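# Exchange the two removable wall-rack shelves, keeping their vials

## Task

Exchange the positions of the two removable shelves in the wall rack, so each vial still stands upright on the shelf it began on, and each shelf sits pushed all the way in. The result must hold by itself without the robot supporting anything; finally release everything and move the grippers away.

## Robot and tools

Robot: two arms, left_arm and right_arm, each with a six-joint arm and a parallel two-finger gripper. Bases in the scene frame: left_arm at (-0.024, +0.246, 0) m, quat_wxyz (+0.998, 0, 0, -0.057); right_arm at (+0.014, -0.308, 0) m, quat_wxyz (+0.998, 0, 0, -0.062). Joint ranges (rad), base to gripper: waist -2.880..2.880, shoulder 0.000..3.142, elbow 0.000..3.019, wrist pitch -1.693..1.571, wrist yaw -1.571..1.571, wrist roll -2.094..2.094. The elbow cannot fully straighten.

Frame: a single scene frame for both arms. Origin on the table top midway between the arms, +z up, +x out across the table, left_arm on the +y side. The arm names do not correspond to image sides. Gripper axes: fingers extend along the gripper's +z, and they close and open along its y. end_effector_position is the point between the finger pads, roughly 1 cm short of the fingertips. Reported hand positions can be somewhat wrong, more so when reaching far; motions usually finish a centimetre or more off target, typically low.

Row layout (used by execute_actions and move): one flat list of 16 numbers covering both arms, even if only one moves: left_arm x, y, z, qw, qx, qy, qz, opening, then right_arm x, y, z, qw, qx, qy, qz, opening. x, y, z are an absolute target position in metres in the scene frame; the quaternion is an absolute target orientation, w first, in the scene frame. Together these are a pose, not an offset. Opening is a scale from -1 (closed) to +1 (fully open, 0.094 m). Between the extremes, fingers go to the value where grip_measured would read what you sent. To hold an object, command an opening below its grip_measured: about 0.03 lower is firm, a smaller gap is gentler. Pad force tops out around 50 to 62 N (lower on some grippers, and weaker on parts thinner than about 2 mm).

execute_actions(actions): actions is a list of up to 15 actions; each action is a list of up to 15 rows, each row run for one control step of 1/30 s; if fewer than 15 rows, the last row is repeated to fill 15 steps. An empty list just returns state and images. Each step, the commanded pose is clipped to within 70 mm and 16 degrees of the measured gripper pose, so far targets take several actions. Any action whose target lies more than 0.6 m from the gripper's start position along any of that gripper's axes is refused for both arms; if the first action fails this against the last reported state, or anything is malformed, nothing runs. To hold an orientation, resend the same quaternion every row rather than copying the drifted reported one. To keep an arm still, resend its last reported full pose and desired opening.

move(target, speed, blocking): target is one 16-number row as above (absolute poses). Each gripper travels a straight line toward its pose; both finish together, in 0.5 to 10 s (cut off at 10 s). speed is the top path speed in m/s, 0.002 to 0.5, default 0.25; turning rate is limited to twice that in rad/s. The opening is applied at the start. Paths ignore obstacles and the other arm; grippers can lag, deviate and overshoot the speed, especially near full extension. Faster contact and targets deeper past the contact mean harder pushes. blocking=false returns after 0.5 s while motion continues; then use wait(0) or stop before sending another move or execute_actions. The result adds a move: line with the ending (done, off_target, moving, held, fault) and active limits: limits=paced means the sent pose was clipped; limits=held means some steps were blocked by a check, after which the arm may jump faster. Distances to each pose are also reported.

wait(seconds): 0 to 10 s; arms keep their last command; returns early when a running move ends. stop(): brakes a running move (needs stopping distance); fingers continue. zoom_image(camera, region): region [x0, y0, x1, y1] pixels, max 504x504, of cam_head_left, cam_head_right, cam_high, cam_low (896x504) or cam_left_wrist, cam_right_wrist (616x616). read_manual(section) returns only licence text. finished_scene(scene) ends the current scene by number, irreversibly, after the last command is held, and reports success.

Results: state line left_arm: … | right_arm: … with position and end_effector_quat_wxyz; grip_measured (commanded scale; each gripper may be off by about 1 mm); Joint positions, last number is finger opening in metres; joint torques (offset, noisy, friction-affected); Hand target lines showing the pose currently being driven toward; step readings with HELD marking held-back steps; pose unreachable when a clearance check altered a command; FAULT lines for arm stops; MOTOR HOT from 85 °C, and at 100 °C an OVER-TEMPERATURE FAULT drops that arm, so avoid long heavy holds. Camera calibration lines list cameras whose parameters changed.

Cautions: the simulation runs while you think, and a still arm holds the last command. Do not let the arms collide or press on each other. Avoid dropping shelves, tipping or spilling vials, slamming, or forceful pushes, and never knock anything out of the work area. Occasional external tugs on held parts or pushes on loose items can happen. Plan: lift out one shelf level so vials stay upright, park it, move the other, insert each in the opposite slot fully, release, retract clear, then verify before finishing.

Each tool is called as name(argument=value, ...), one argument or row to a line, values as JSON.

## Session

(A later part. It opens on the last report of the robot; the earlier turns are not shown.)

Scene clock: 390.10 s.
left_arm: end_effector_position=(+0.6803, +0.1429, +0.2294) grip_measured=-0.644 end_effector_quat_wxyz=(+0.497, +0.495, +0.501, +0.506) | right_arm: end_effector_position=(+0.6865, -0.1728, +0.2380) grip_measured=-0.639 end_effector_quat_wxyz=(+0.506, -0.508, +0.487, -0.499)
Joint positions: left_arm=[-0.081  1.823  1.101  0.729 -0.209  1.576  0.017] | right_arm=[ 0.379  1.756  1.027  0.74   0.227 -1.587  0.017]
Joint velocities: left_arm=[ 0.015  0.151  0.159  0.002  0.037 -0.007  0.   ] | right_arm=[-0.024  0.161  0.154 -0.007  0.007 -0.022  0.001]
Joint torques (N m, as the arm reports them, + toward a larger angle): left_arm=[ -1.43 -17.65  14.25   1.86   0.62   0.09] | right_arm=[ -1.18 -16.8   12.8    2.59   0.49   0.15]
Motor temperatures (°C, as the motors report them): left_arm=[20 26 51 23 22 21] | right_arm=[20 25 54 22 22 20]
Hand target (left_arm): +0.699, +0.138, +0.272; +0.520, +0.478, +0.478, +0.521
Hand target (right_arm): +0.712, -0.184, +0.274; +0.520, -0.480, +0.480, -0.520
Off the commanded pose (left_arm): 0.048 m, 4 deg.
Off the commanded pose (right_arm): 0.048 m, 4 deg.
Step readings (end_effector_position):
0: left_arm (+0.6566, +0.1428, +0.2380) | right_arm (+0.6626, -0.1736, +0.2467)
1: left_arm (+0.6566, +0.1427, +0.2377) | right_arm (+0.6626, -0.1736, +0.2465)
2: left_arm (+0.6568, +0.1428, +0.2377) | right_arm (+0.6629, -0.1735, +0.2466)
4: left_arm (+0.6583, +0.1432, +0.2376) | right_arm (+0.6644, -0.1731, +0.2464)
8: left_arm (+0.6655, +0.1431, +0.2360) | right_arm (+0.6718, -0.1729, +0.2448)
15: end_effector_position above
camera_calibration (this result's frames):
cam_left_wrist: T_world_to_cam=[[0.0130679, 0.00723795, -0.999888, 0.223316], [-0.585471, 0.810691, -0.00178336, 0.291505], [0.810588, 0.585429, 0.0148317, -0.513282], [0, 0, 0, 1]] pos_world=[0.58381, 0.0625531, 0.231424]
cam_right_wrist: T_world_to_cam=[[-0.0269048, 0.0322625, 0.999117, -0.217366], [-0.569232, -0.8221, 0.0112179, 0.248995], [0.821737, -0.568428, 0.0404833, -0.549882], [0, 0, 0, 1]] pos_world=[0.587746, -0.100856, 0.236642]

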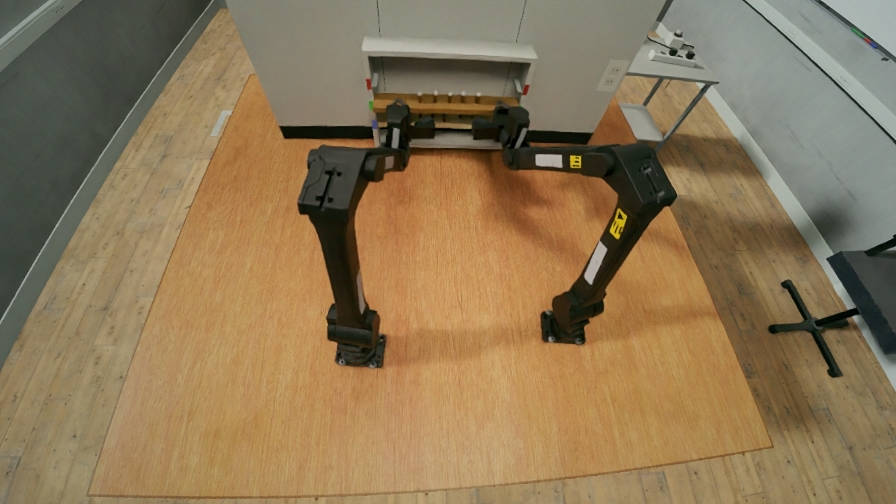

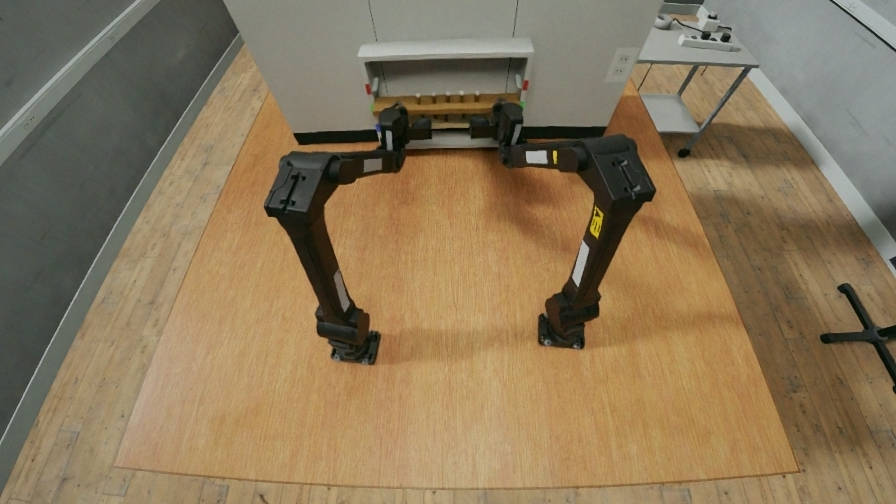

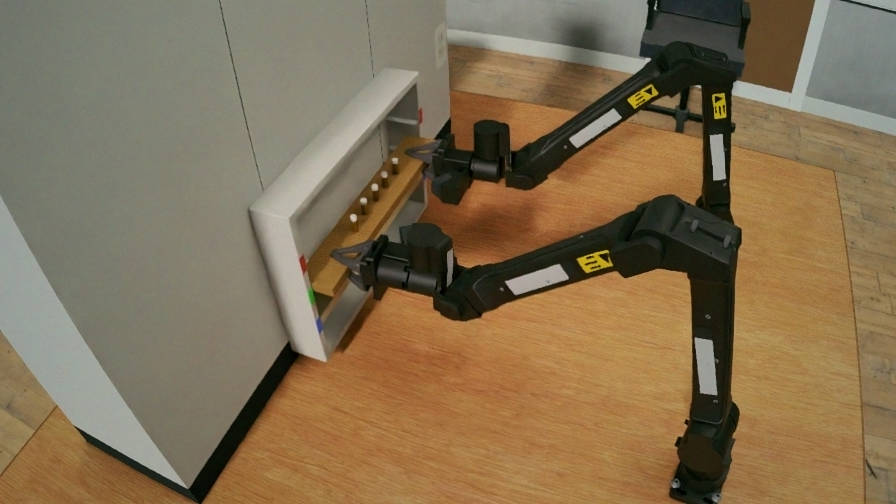

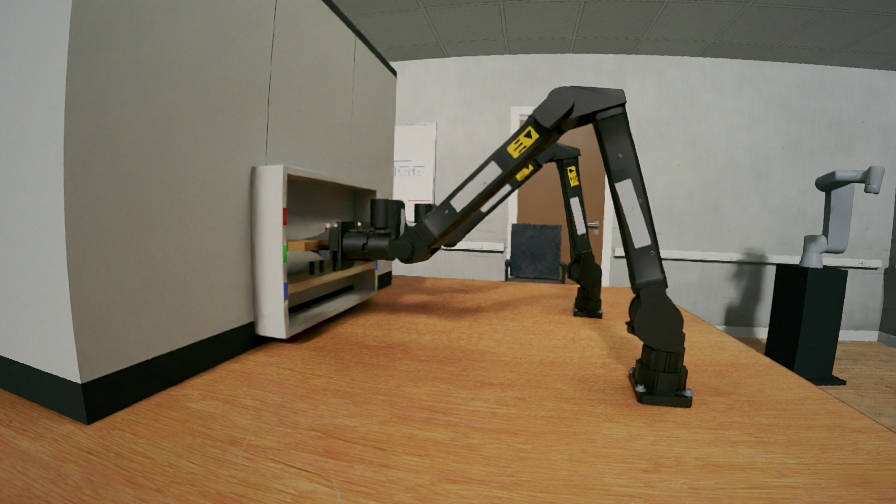

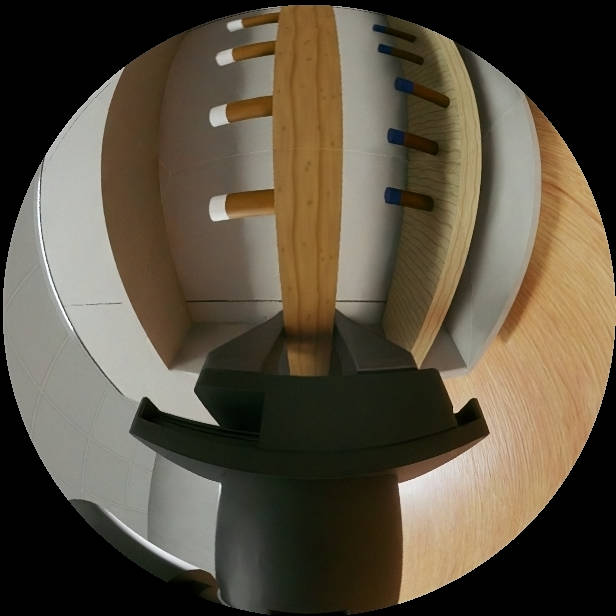

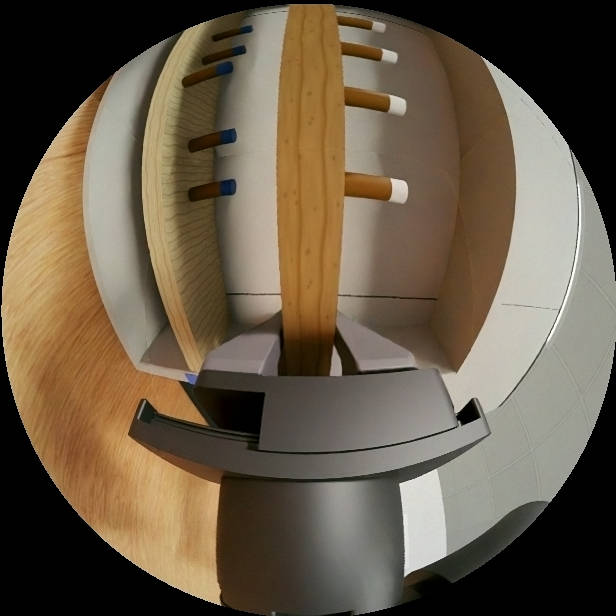

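execute_actions(
  actions=[
    [[0.7055,0.1375,0.2705,0.521,0.479,0.479,0.521,-0.69,0.7195,-0.183,0.273,0.52,-0.48,0.48,-0.52,-0.69],[0.7075,0.137,0.270,0.521,0.479,0.479,0.521,-0.69,0.7215,-0.1835,0.2724,0.52,-0.48,0.48,-0.52,-0.69],[0.7095,0.137,0.2694,0.521,0.479,0.479,0.521,-0.69,0.7235,-0.1835,0.2718,0.52,-0.48,0.48,-0.52,-0.69],[0.7115,0.137,0.2688,0.521,0.479,0.479,0.521,-0.69,0.7255,-0.1835,0.2712,0.52,-0.48,0.48,-0.52,-0.69],[0.7135,0.137,0.2682,0.521,0.479,0.479,0.521,-0.69,0.7275,-0.1835,0.2705,0.52,-0.48,0.48,-0.52,-0.69],[0.7155,0.137,0.2676,0.521,0.479,0.479,0.521,-0.69,0.7295,-0.1835,0.2698,0.52,-0.48,0.48,-0.52,-0.69],[0.7175,0.137,0.267,0.521,0.479,0.479,0.521,-0.69,0.7315,-0.1835,0.2691,0.52,-0.48,0.48,-0.52,-0.69],[0.7195,0.137,0.2664,0.521,0.479,0.479,0.521,-0.69,0.7335,-0.1835,0.2684,0.52,-0.48,0.48,-0.52,-0.69],[0.7215,0.137,0.2658,0.521,0.479,0.479,0.521,-0.69,0.7355,-0.1835,0.2677,0.52,-0.48,0.48,-0.52,-0.69],[0.7235,0.137,0.2652,0.521,0.479,0.479,0.521,-0.69,0.7375,-0.1835,0.267,0.52,-0.48,0.48,-0.52,-0.69],[0.7255,0.137,0.2646,0.521,0.479,0.479,0.521,-0.69,0.7395,-0.1835,0.2663,0.52,-0.48,0.48,-0.52,-0.69],[0.7275,0.137,0.264,0.521,0.479,0.479,0.521,-0.69,0.7415,-0.1835,0.2656,0.52,-0.48,0.48,-0.52,-0.69],[0.7295,0.137,0.2634,0.521,0.479,0.479,0.521,-0.69,0.7435,-0.1835,0.2649,0.52,-0.48,0.48,-0.52,-0.69],[0.7315,0.137,0.2628,0.521,0.479,0.479,0.521,-0.69,0.7455,-0.1835,0.2642,0.52,-0.48,0.48,-0.52,-0.69],[0.7335,0.137,0.2622,0.521,0.479,0.479,0.521,-0.69,0.7475,-0.1835,0.2635,0.52,-0.48,0.48,-0.52,-0.69]],
    [[0.735,0.137,0.2616,0.521,0.479,0.479,0.521,-0.69,0.749,-0.1835,0.2628,0.52,-0.48,0.48,-0.52,-0.69],[0.7365,0.137,0.261,0.521,0.479,0.479,0.521,-0.69,0.7505,-0.1835,0.2621,0.52,-0.48,0.48,-0.52,-0.69],[0.738,0.137,0.2604,0.521,0.479,0.479,0.521,-0.69,0.752,-0.1835,0.2614,0.52,-0.48,0.48,-0.52,-0.69],[0.7395,0.137,0.2598,0.521,0.479,0.479,0.521,-0.69,0.753,-0.1835,0.2607,0.52,-0.48,0.48,-0.52,-0.69],[0.741,0.137,0.2592,0.521,0.479,0.479,0.521,-0.69,0.754,-0.1835,0.26,0.52,-0.48,0.48,-0.52,-0.69],[0.742,0.137,0.2586,0.521,0.479,0.479,0.521,-0.69,0.755,-0.1835,0.2593,0.52,-0.48,0.48,-0.52,-0.69],[0.743,0.137,0.258,0.521,0.479,0.479,0.521,-0.69,0.756,-0.1835,0.2586,0.52,-0.48,0.48,-0.52,-0.69],[0.744,0.137,0.2574,0.521,0.479,0.479,0.521,-0.69,0.757,-0.1835,0.258,0.52,-0.48,0.48,-0.52,-0.69],[0.745,0.137,0.2568,0.521,0.479,0.479,0.521,-0.69,0.758,-0.1835,0.2574,0.52,-0.48,0.48,-0.52,-0.69],[0.746,0.137,0.2562,0.521,0.479,0.479,0.521,-0.69,0.759,-0.1835,0.2568,0.52,-0.48,0.48,-0.52,-0.69],[0.747,0.137,0.2556,0.521,0.479,0.479,0.521,-0.69,0.760,-0.1835,0.2562,0.52,-0.48,0.48,-0.52,-0.69]],
  ],
)

Scene clock: 419.40 s.
left_arm: end_effector_position=(+0.7270, +0.1420, +0.2153) grip_measured=-0.644 end_effector_quat_wxyz=(+0.497, +0.495, +0.499, +0.509) | right_arm: end_effector_position=(+0.7335, -0.1730, +0.2218) grip_measured=-0.639 end_effector_quat_wxyz=(+0.508, -0.505, +0.487, -0.499)
Joint positions: left_arm=[-0.067  1.943  1.242  0.712 -0.196  1.581  0.017] | right_arm=[ 0.358  1.881  1.16   0.737  0.208 -1.583  0.017]
Joint velocities: left_arm=[-0.005 -0.005 -0.012  0.002  0.139  0.022 -0.   ] | right_arm=[-0.005  0.024  0.022 -0.012 -0.066  0.022 -0.001]
Joint torques (N m, as the arm reports them, + toward a larger angle): left_arm=[ -1.45 -19.05  14.4    1.73   0.63   0.01] | right_arm=[  0.02 -20.    12.71   2.53   0.51   0.1 ]
Motor temperatures (°C, as the motors report them): left_arm=[20 26 51 23 22 21] | right_arm=[20 26 55 22 22 20]
Hand target (left_arm): +0.743, +0.137, +0.256; +0.520, +0.478, +0.478, +0.521
Hand target (right_arm): +0.755, -0.184, +0.257; +0.520, -0.479, +0.480, -0.520
Off the commanded pose (left_arm): 0.045 m, 4 deg.
Off the commanded pose (right_arm): 0.045 m, 4 deg.
Step readings (end_effector_position; steps 1 to 15: 1st action; 16 to 30: 2nd action):
0: left_arm (+0.6843, +0.1427, +0.2257) | right_arm (+0.6905, -0.1729, +0.2344)
1: left_arm (+0.6844, +0.1427, +0.2259) | right_arm (+0.6905, -0.1729, +0.2344)
2: left_arm (+0.6847, +0.1426, +0.2257) | right_arm (+0.6908, -0.1729, +0.2345)
4: left_arm (+0.6866, +0.1428, +0.2262) | right_arm (+0.6927, -0.1728, +0.2350)
8: left_arm (+0.6947, +0.1425, +0.2269) | right_arm (+0.7011, -0.1731, +0.2353)
15: left_arm (+0.7099, +0.1423, +0.2213) | right_arm (+0.7162, -0.1731, +0.2293)
16: left_arm (+0.7117, +0.1424, +0.2200) | right_arm (+0.7180, -0.1731, +0.2281)
17: left_arm (+0.7134, +0.1422, +0.2189) | right_arm (+0.7198, -0.1731, +0.2269)
19: left_arm (+0.7165, +0.1421, +0.2169) | right_arm (+0.7228, -0.1730, +0.2249)
23: left_arm (+0.7216, +0.1420, +0.2153) | right_arm (+0.7277, -0.1730, +0.2218)
30: end_effector_position above
camera_calibration (this result's frames):
cam_left_wrist: T_world_to_cam=[[0.0178907, 0.0110237, -0.999779, 0.204485], [-0.585808, 0.810448, -0.00154672, 0.319769], [0.810252, 0.585707, 0.0209573, -0.551525], [0, 0, 0, 1]] pos_world=[0.63054, 0.0616212, 0.216493]
cam_right_wrist: T_world_to_cam=[[-0.0312356, 0.0268738, 0.999151, -0.197647], [-0.570473, -0.821306, 0.00425615, 0.27839], [0.820723, -0.569855, 0.0409848, -0.58761], [0, 0, 0, 1]] pos_world=[0.634905, -0.100897, 0.220377]

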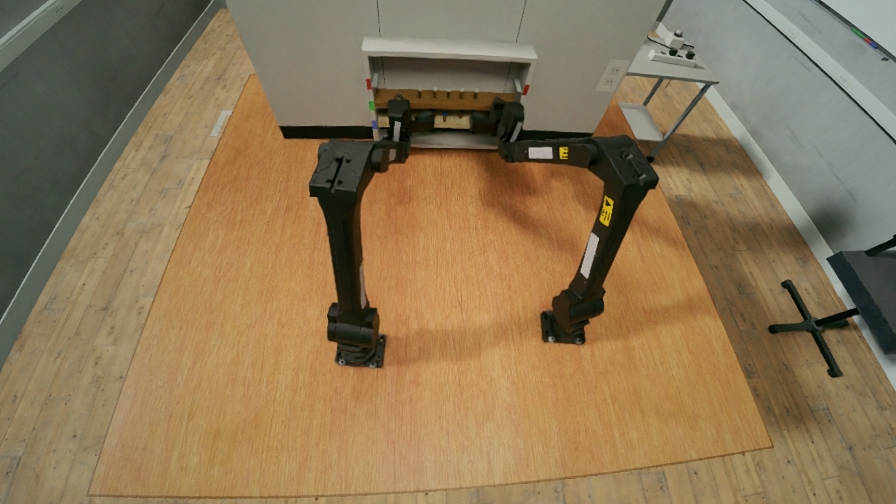

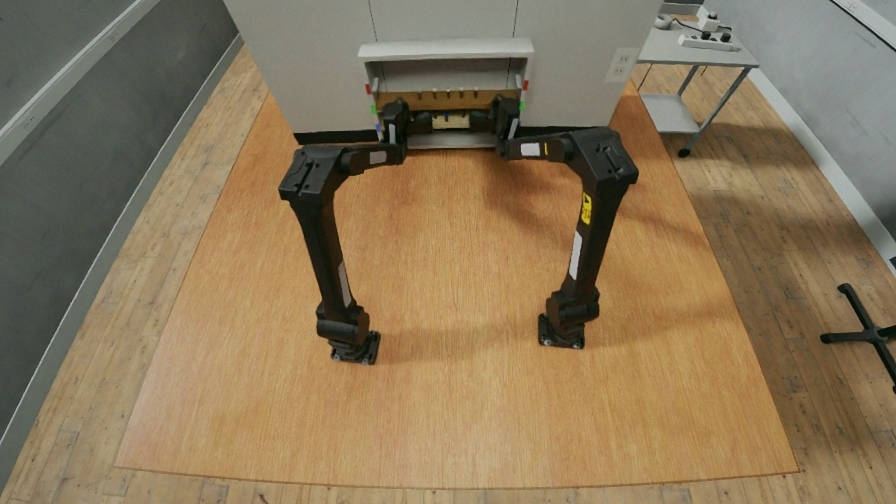

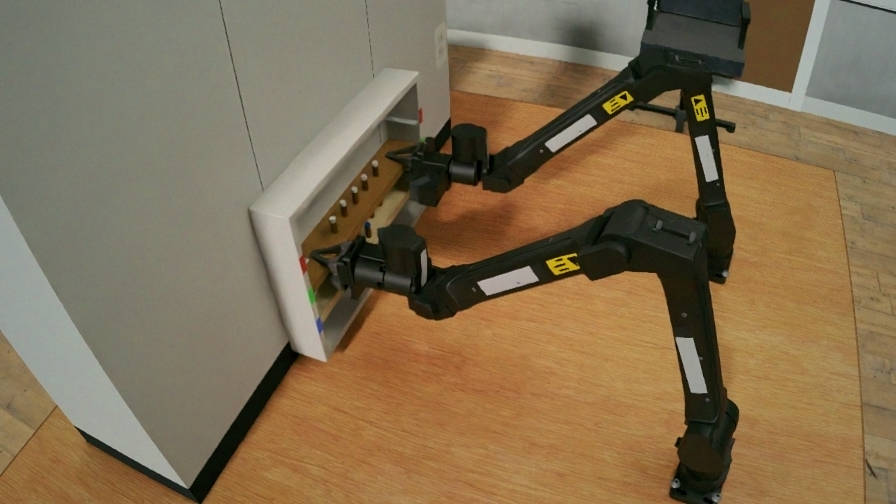

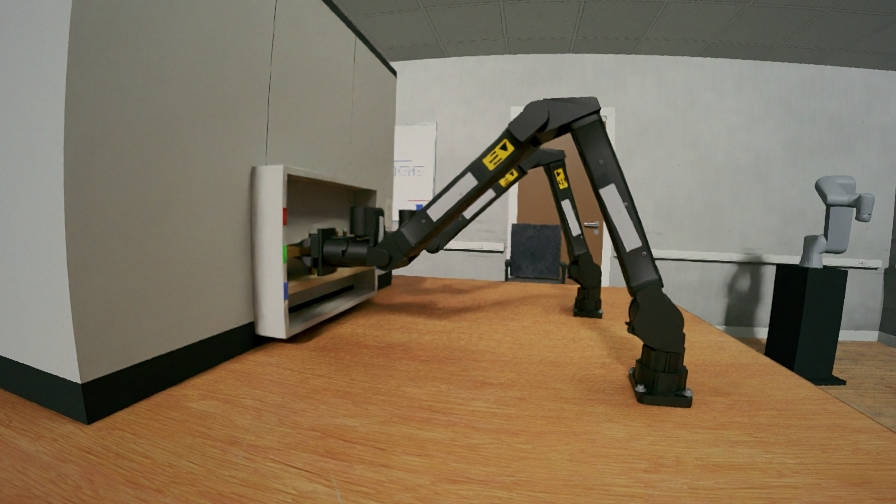

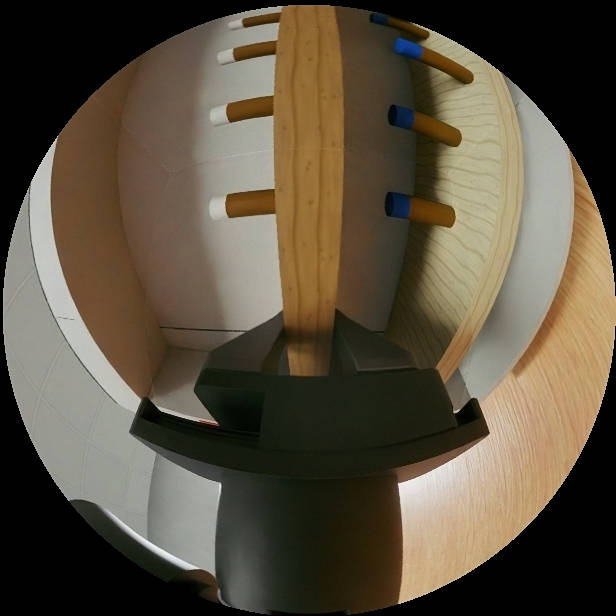

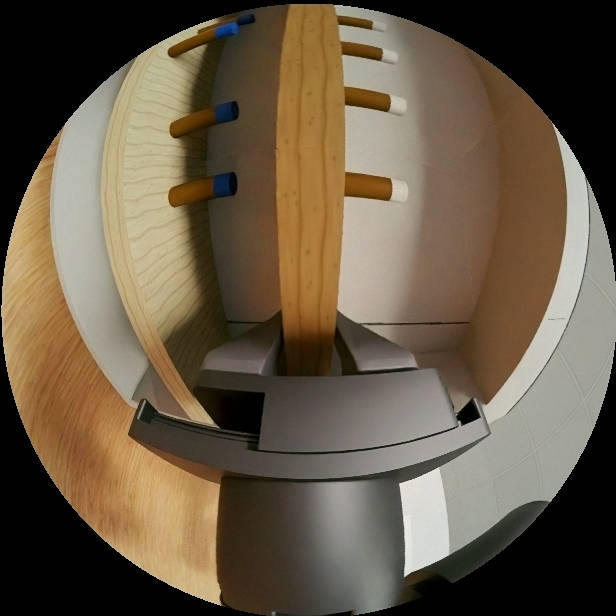

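execute_actions(
  actions=[
    [[0.745,0.138,0.252,0.519,0.481,0.481,0.519,-0.69,0.757,-0.182,0.2537,0.518,-0.482,0.482,-0.518,-0.69],[0.743,0.139,0.2484,0.517,0.483,0.483,0.517,-0.69,0.754,-0.1805,0.2512,0.516,-0.484,0.484,-0.516,-0.69],[0.741,0.140,0.2448,0.515,0.485,0.485,0.515,-0.69,0.751,-0.179,0.2487,0.514,-0.486,0.486,-0.514,-0.69],[0.739,0.1408,0.2412,0.512,0.488,0.488,0.512,-0.69,0.748,-0.1775,0.2462,0.512,-0.488,0.488,-0.512,-0.69],[0.737,0.1414,0.2376,0.51,0.49,0.49,0.51,-0.68,0.745,-0.176,0.2436,0.51,-0.49,0.49,-0.51,-0.68],[0.735,0.142,0.234,0.508,0.492,0.492,0.508,-0.66,0.742,-0.175,0.241,0.508,-0.492,0.492,-0.508,-0.66],[0.735,0.142,0.234,0.508,0.492,0.492,0.508,-0.63,0.742,-0.175,0.241,0.508,-0.492,0.492,-0.508,-0.63],[0.735,0.142,0.234,0.508,0.492,0.492,0.508,-0.58,0.742,-0.175,0.241,0.508,-0.492,0.492,-0.508,-0.58],[0.735,0.142,0.234,0.508,0.492,0.492,0.508,-0.5,0.742,-0.175,0.241,0.508,-0.492,0.492,-0.508,-0.5],[0.735,0.142,0.234,0.508,0.492,0.492,0.508,-0.4,0.742,-0.175,0.241,0.508,-0.492,0.492,-0.508,-0.4],[0.735,0.142,0.234,0.508,0.492,0.492,0.508,-0.28,0.742,-0.175,0.241,0.508,-0.492,0.492,-0.508,-0.28],[0.735,0.142,0.234,0.508,0.492,0.492,0.508,-0.16,0.742,-0.175,0.241,0.508,-0.492,0.492,-0.508,-0.16],[0.735,0.142,0.234,0.508,0.492,0.492,0.508,-0.04,0.742,-0.175,0.241,0.508,-0.492,0.492,-0.508,-0.04],[0.735,0.142,0.234,0.508,0.492,0.492,0.508,0.08,0.742,-0.175,0.241,0.508,-0.492,0.492,-0.508,0.08],[0.735,0.142,0.234,0.508,0.492,0.492,0.508,0.18,0.742,-0.175,0.241,0.508,-0.492,0.492,-0.508,0.18]],
    [[0.731,0.142,0.237,0.509,0.491,0.491,0.509,0.18,0.738,-0.175,0.2395,0.508,-0.492,0.492,-0.508,0.18],[0.727,0.142,0.240,0.51,0.49,0.49,0.51,0.18,0.734,-0.175,0.238,0.509,-0.491,0.491,-0.509,0.18],[0.723,0.142,0.243,0.511,0.489,0.489,0.511,0.18,0.730,-0.175,0.2365,0.509,-0.491,0.491,-0.509,0.18],[0.719,0.142,0.246,0.512,0.488,0.488,0.512,0.18,0.726,-0.175,0.235,0.509,-0.491,0.491,-0.509,0.18],[0.7145,0.142,0.2465,0.512,0.488,0.488,0.512,0.18,0.7215,-0.175,0.234,0.509,-0.491,0.491,-0.509,0.18],[0.710,0.142,0.2465,0.512,0.488,0.488,0.512,0.18,0.717,-0.175,0.234,0.509,-0.491,0.491,-0.509,0.18],[0.705,0.142,0.2465,0.512,0.488,0.488,0.512,0.18,0.712,-0.175,0.234,0.509,-0.491,0.491,-0.509,0.18],[0.700,0.142,0.2465,0.512,0.488,0.488,0.512,0.18,0.707,-0.175,0.234,0.509,-0.491,0.491,-0.509,0.18],[0.695,0.142,0.2465,0.512,0.488,0.488,0.512,0.18,0.702,-0.175,0.234,0.509,-0.491,0.491,-0.509,0.18],[0.690,0.142,0.2465,0.512,0.488,0.488,0.512,0.18,0.697,-0.175,0.234,0.509,-0.491,0.491,-0.509,0.18],[0.685,0.142,0.2465,0.512,0.488,0.488,0.512,0.18,0.692,-0.175,0.234,0.509,-0.491,0.491,-0.509,0.18],[0.680,0.142,0.2465,0.512,0.488,0.488,0.512,0.18,0.687,-0.175,0.234,0.509,-0.491,0.491,-0.509,0.18],[0.675,0.142,0.2465,0.512,0.488,0.488,0.512,0.18,0.682,-0.175,0.234,0.509,-0.491,0.491,-0.509,0.18],[0.670,0.142,0.2465,0.512,0.488,0.488,0.512,0.18,0.677,-0.175,0.234,0.509,-0.491,0.491,-0.509,0.18],[0.665,0.142,0.2465,0.512,0.488,0.488,0.512,0.18,0.672,-0.175,0.234,0.509,-0.491,0.491,-0.509,0.18]],
    [[0.660,0.142,0.2465,0.512,0.488,0.488,0.512,0.18,0.667,-0.175,0.234,0.509,-0.491,0.491,-0.509,0.18],[0.655,0.142,0.2465,0.512,0.488,0.488,0.512,0.18,0.662,-0.175,0.234,0.509,-0.491,0.491,-0.509,0.18],[0.651,0.142,0.245,0.512,0.488,0.488,0.512,0.18,0.658,-0.175,0.233,0.509,-0.491,0.491,-0.509,0.18],[0.648,0.142,0.242,0.512,0.488,0.488,0.512,0.18,0.655,-0.175,0.231,0.509,-0.491,0.491,-0.509,0.18],[0.647,0.142,0.237,0.511,0.489,0.489,0.511,0.18,0.654,-0.175,0.228,0.509,-0.491,0.491,-0.509,0.18],[0.647,0.142,0.231,0.511,0.489,0.489,0.511,0.18,0.654,-0.1755,0.223,0.509,-0.491,0.491,-0.509,0.18],[0.647,0.142,0.224,0.51,0.49,0.49,0.51,0.18,0.654,-0.1755,0.217,0.509,-0.491,0.491,-0.509,0.18],[0.647,0.142,0.217,0.51,0.49,0.49,0.51,0.18,0.654,-0.176,0.211,0.508,-0.492,0.492,-0.508,0.18],[0.648,0.142,0.210,0.509,0.491,0.491,0.509,0.18,0.655,-0.176,0.205,0.508,-0.492,0.492,-0.508,0.18],[0.648,0.142,0.203,0.509,0.491,0.491,0.509,0.18,0.655,-0.176,0.199,0.508,-0.492,0.492,-0.508,0.18],[0.649,0.142,0.196,0.508,0.492,0.492,0.508,0.18,0.656,-0.176,0.193,0.508,-0.492,0.492,-0.508,0.18],[0.649,0.142,0.189,0.508,0.492,0.492,0.508,0.18,0.656,-0.176,0.187,0.507,-0.493,0.493,-0.507,0.18],[0.650,0.142,0.182,0.507,0.493,0.493,0.507,0.18,0.657,-0.176,0.181,0.507,-0.493,0.493,-0.507,0.18],[0.650,0.142,0.175,0.507,0.493,0.493,0.507,0.18,0.657,-0.176,0.175,0.507,-0.493,0.493,-0.507,0.18],[0.651,0.142,0.169,0.506,0.494,0.494,0.506,0.18,0.658,-0.176,0.170,0.507,-0.493,0.493,-0.507,0.18]],
    [[0.652,0.1425,0.164,0.506,0.494,0.494,0.506,0.18,0.659,-0.1765,0.166,0.507,-0.493,0.493,-0.507,0.18],[0.654,0.143,0.160,0.505,0.495,0.495,0.505,0.18,0.661,-0.177,0.163,0.507,-0.493,0.493,-0.507,0.18],[0.656,0.143,0.157,0.505,0.495,0.495,0.505,0.18,0.663,-0.177,0.161,0.507,-0.493,0.493,-0.507,0.18],[0.658,0.143,0.155,0.505,0.495,0.495,0.505,0.18,0.665,-0.177,0.160,0.507,-0.493,0.493,-0.507,0.18],[0.660,0.143,0.1535,0.505,0.495,0.495,0.505,0.18,0.667,-0.177,0.160,0.507,-0.493,0.493,-0.507,0.18],[0.6625,0.143,0.1525,0.505,0.495,0.495,0.505,0.18,0.6695,-0.177,0.160,0.507,-0.493,0.493,-0.507,0.18],[0.665,0.143,0.152,0.505,0.495,0.495,0.505,0.18,0.672,-0.177,0.160,0.507,-0.493,0.493,-0.507,0.18],[0.6675,0.143,0.1515,0.505,0.495,0.495,0.505,0.18,0.6745,-0.177,0.160,0.507,-0.493,0.493,-0.507,0.18],[0.670,0.143,0.151,0.505,0.495,0.495,0.505,0.18,0.677,-0.177,0.160,0.507,-0.493,0.493,-0.507,0.18],[0.6725,0.143,0.151,0.505,0.495,0.495,0.505,0.18,0.6795,-0.177,0.160,0.507,-0.493,0.493,-0.507,0.18],[0.675,0.143,0.151,0.505,0.495,0.495,0.505,0.18,0.682,-0.177,0.160,0.507,-0.493,0.493,-0.507,0.18],[0.6775,0.143,0.151,0.505,0.495,0.495,0.505,0.18,0.6845,-0.177,0.160,0.507,-0.493,0.493,-0.507,0.18],[0.680,0.143,0.151,0.505,0.495,0.495,0.505,0.18,0.687,-0.177,0.160,0.507,-0.493,0.493,-0.507,0.18],[0.6825,0.143,0.151,0.505,0.495,0.495,0.505,0.18,0.6895,-0.177,0.160,0.507,-0.493,0.493,-0.507,0.18],[0.685,0.143,0.151,0.505,0.495,0.495,0.505,0.18,0.692,-0.177,0.160,0.507,-0.493,0.493,-0.507,0.18]],
  ],
)

Scene clock: 485.63 s.
left_arm: end_effector_position=(+0.6587, +0.1424, +0.1277) grip_measured=+0.178 end_effector_quat_wxyz=(+0.486, +0.516, +0.504, +0.493) | right_arm: end_effector_position=(+0.6682, -0.1738, +0.1473) grip_measured=+0.177 end_effector_quat_wxyz=(+0.499, -0.506, +0.496, -0.499)
Joint positions: left_arm=[-0.084  1.969  0.999  0.926 -0.192  1.581  0.055] | right_arm=[ 0.392  1.91   0.935  0.97   0.259 -1.579  0.055]
Joint velocities: left_arm=[-0.005  0.024  0.222  0.012 -0.037  0.022 -0.   ] | right_arm=[-0.005  0.054  0.217 -0.002 -0.007 -0.007  0.   ]
Joint torques (N m, as the arm reports them, + toward a larger angle): left_arm=[ -0.96 -15.45  11.38   2.21   0.02  -0.15] | right_arm=[ -0.2  -16.39   9.22   2.22  -0.02   0.17]
Motor temperatures (°C, as the motors report them): left_arm=[20 27 51 23 23 21] | right_arm=[20 26 54 22 22 20]
Hand target (left_arm): +0.681, +0.143, +0.152; +0.505, +0.495, +0.495, +0.505
Hand target (right_arm): +0.690, -0.178, +0.161; +0.507, -0.493, +0.493, -0.507
Off the commanded pose (left_arm): 0.035 m, 4 deg.
Off the commanded pose (right_arm): 0.027 m, 2 deg.
Step readings (end_effector_position; steps 1 to 15: 1st action; 16 to 30: 2nd action; 31 to 45: 3rd action; 46 to 60: 4th action):
0: left_arm (+0.7270, +0.1420, +0.2153) | right_arm (+0.7336, -0.1728, +0.2217)
1: left_arm (+0.7270, +0.1423, +0.2153) | right_arm (+0.7336, -0.1728, +0.2217)
2: left_arm (+0.7270, +0.1421, +0.2152) | right_arm (+0.7336, -0.1728, +0.2215)
4: left_arm (+0.7271, +0.1422, +0.2146) | right_arm (+0.7336, -0.1732, +0.2207)
8: left_arm (+0.7272, +0.1416, +0.2143) | right_arm (+0.7333, -0.1735, +0.2198)
15: left_arm (+0.7272, +0.1403, +0.2143) | right_arm (+0.7333, -0.1751, +0.2181)
16: left_arm (+0.7272, +0.1403, +0.2143) | right_arm (+0.7333, -0.1752, +0.2181)
17: left_arm (+0.7272, +0.1403, +0.2143) | right_arm (+0.7332, -0.1754, +0.2184)
19: left_arm (+0.7268, +0.1403, +0.2140) | right_arm (+0.7328, -0.1761, +0.2200)
23: left_arm (+0.7154, +0.1427, +0.2116) | right_arm (+0.7226, -0.1798, +0.2244)
30: left_arm (+0.6805, +0.1500, +0.2120) | right_arm (+0.6878, -0.1846, +0.2282)
31: left_arm (+0.6755, +0.1504, +0.2131) | right_arm (+0.6828, -0.1841, +0.2287)
32: left_arm (+0.6704, +0.1506, +0.2140) | right_arm (+0.6777, -0.1835, +0.2289)
34: left_arm (+0.6609, +0.1502, +0.2161) | right_arm (+0.6681, -0.1820, +0.2293)
38: left_arm (+0.6501, +0.1470, +0.2179) | right_arm (+0.6580, -0.1785, +0.2286)
45: left_arm (+0.6498, +0.1453, +0.2017) | right_arm (+0.6599, -0.1774, +0.2008)
46: left_arm (+0.6506, +0.1451, +0.1946) | right_arm (+0.6606, -0.1772, +0.1929)
47: left_arm (+0.6515, +0.1449, +0.1863) | right_arm (+0.6615, -0.1770, +0.1845)
49: left_arm (+0.6529, +0.1446, +0.1676) | right_arm (+0.6627, -0.1767, +0.1681)
53: left_arm (+0.6539, +0.1443, +0.1353) | right_arm (+0.6636, -0.1758, +0.1463)
60: end_effector_position above
camera_calibration (this result's frames):
cam_left_wrist: T_world_to_cam=[[-0.0361094, 0.0222952, -0.999099, 0.152006], [-0.568594, 0.821698, 0.0388866, 0.261224], [0.821825, 0.569486, -0.0169942, -0.495046], [0, 0, 0, 1]] pos_world=[0.560861, 0.063886, 0.133298]
cam_right_wrist: T_world_to_cam=[[-0.0107083, 0.02866, 0.999532, -0.138675], [-0.583951, -0.811611, 0.0170156, 0.249602], [0.811718, -0.583495, 0.025427, -0.525512], [0, 0, 0, 1]] pos_world=[0.570838, -0.100079, 0.147725]

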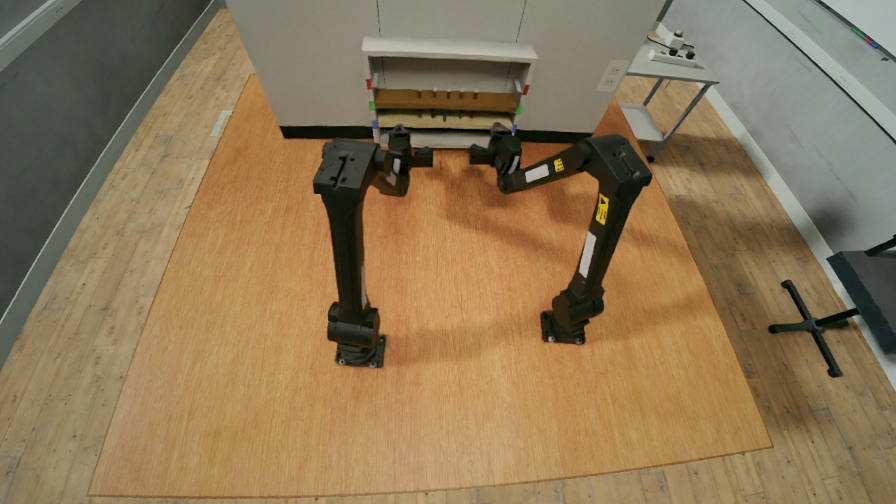

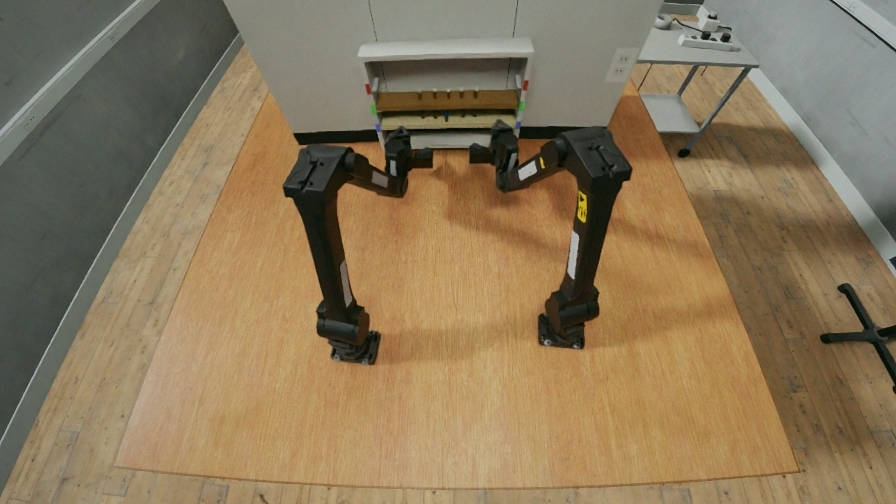

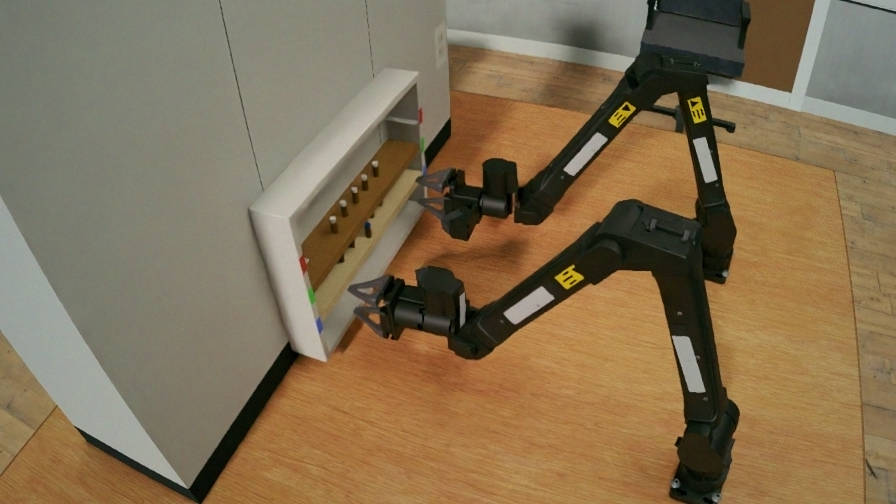

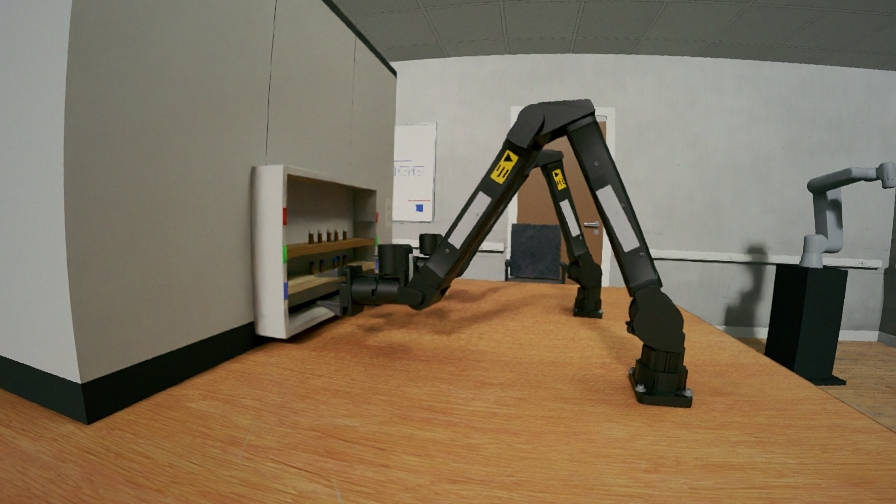

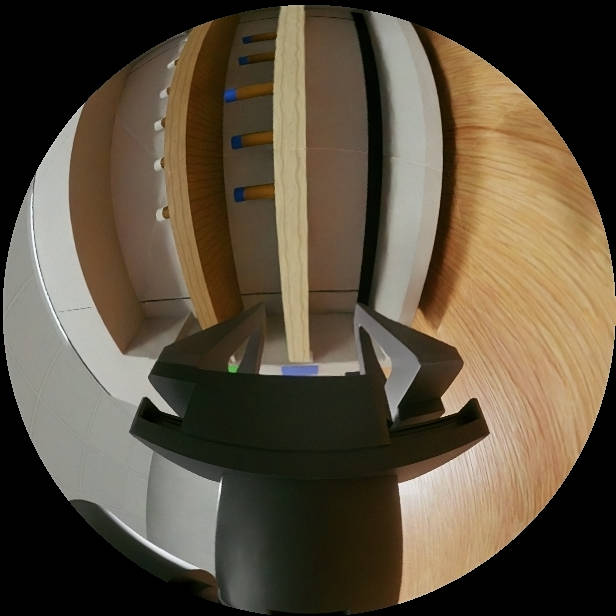

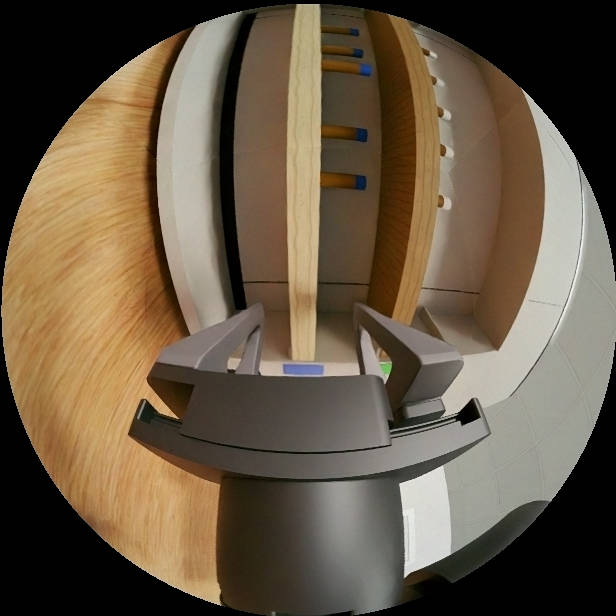

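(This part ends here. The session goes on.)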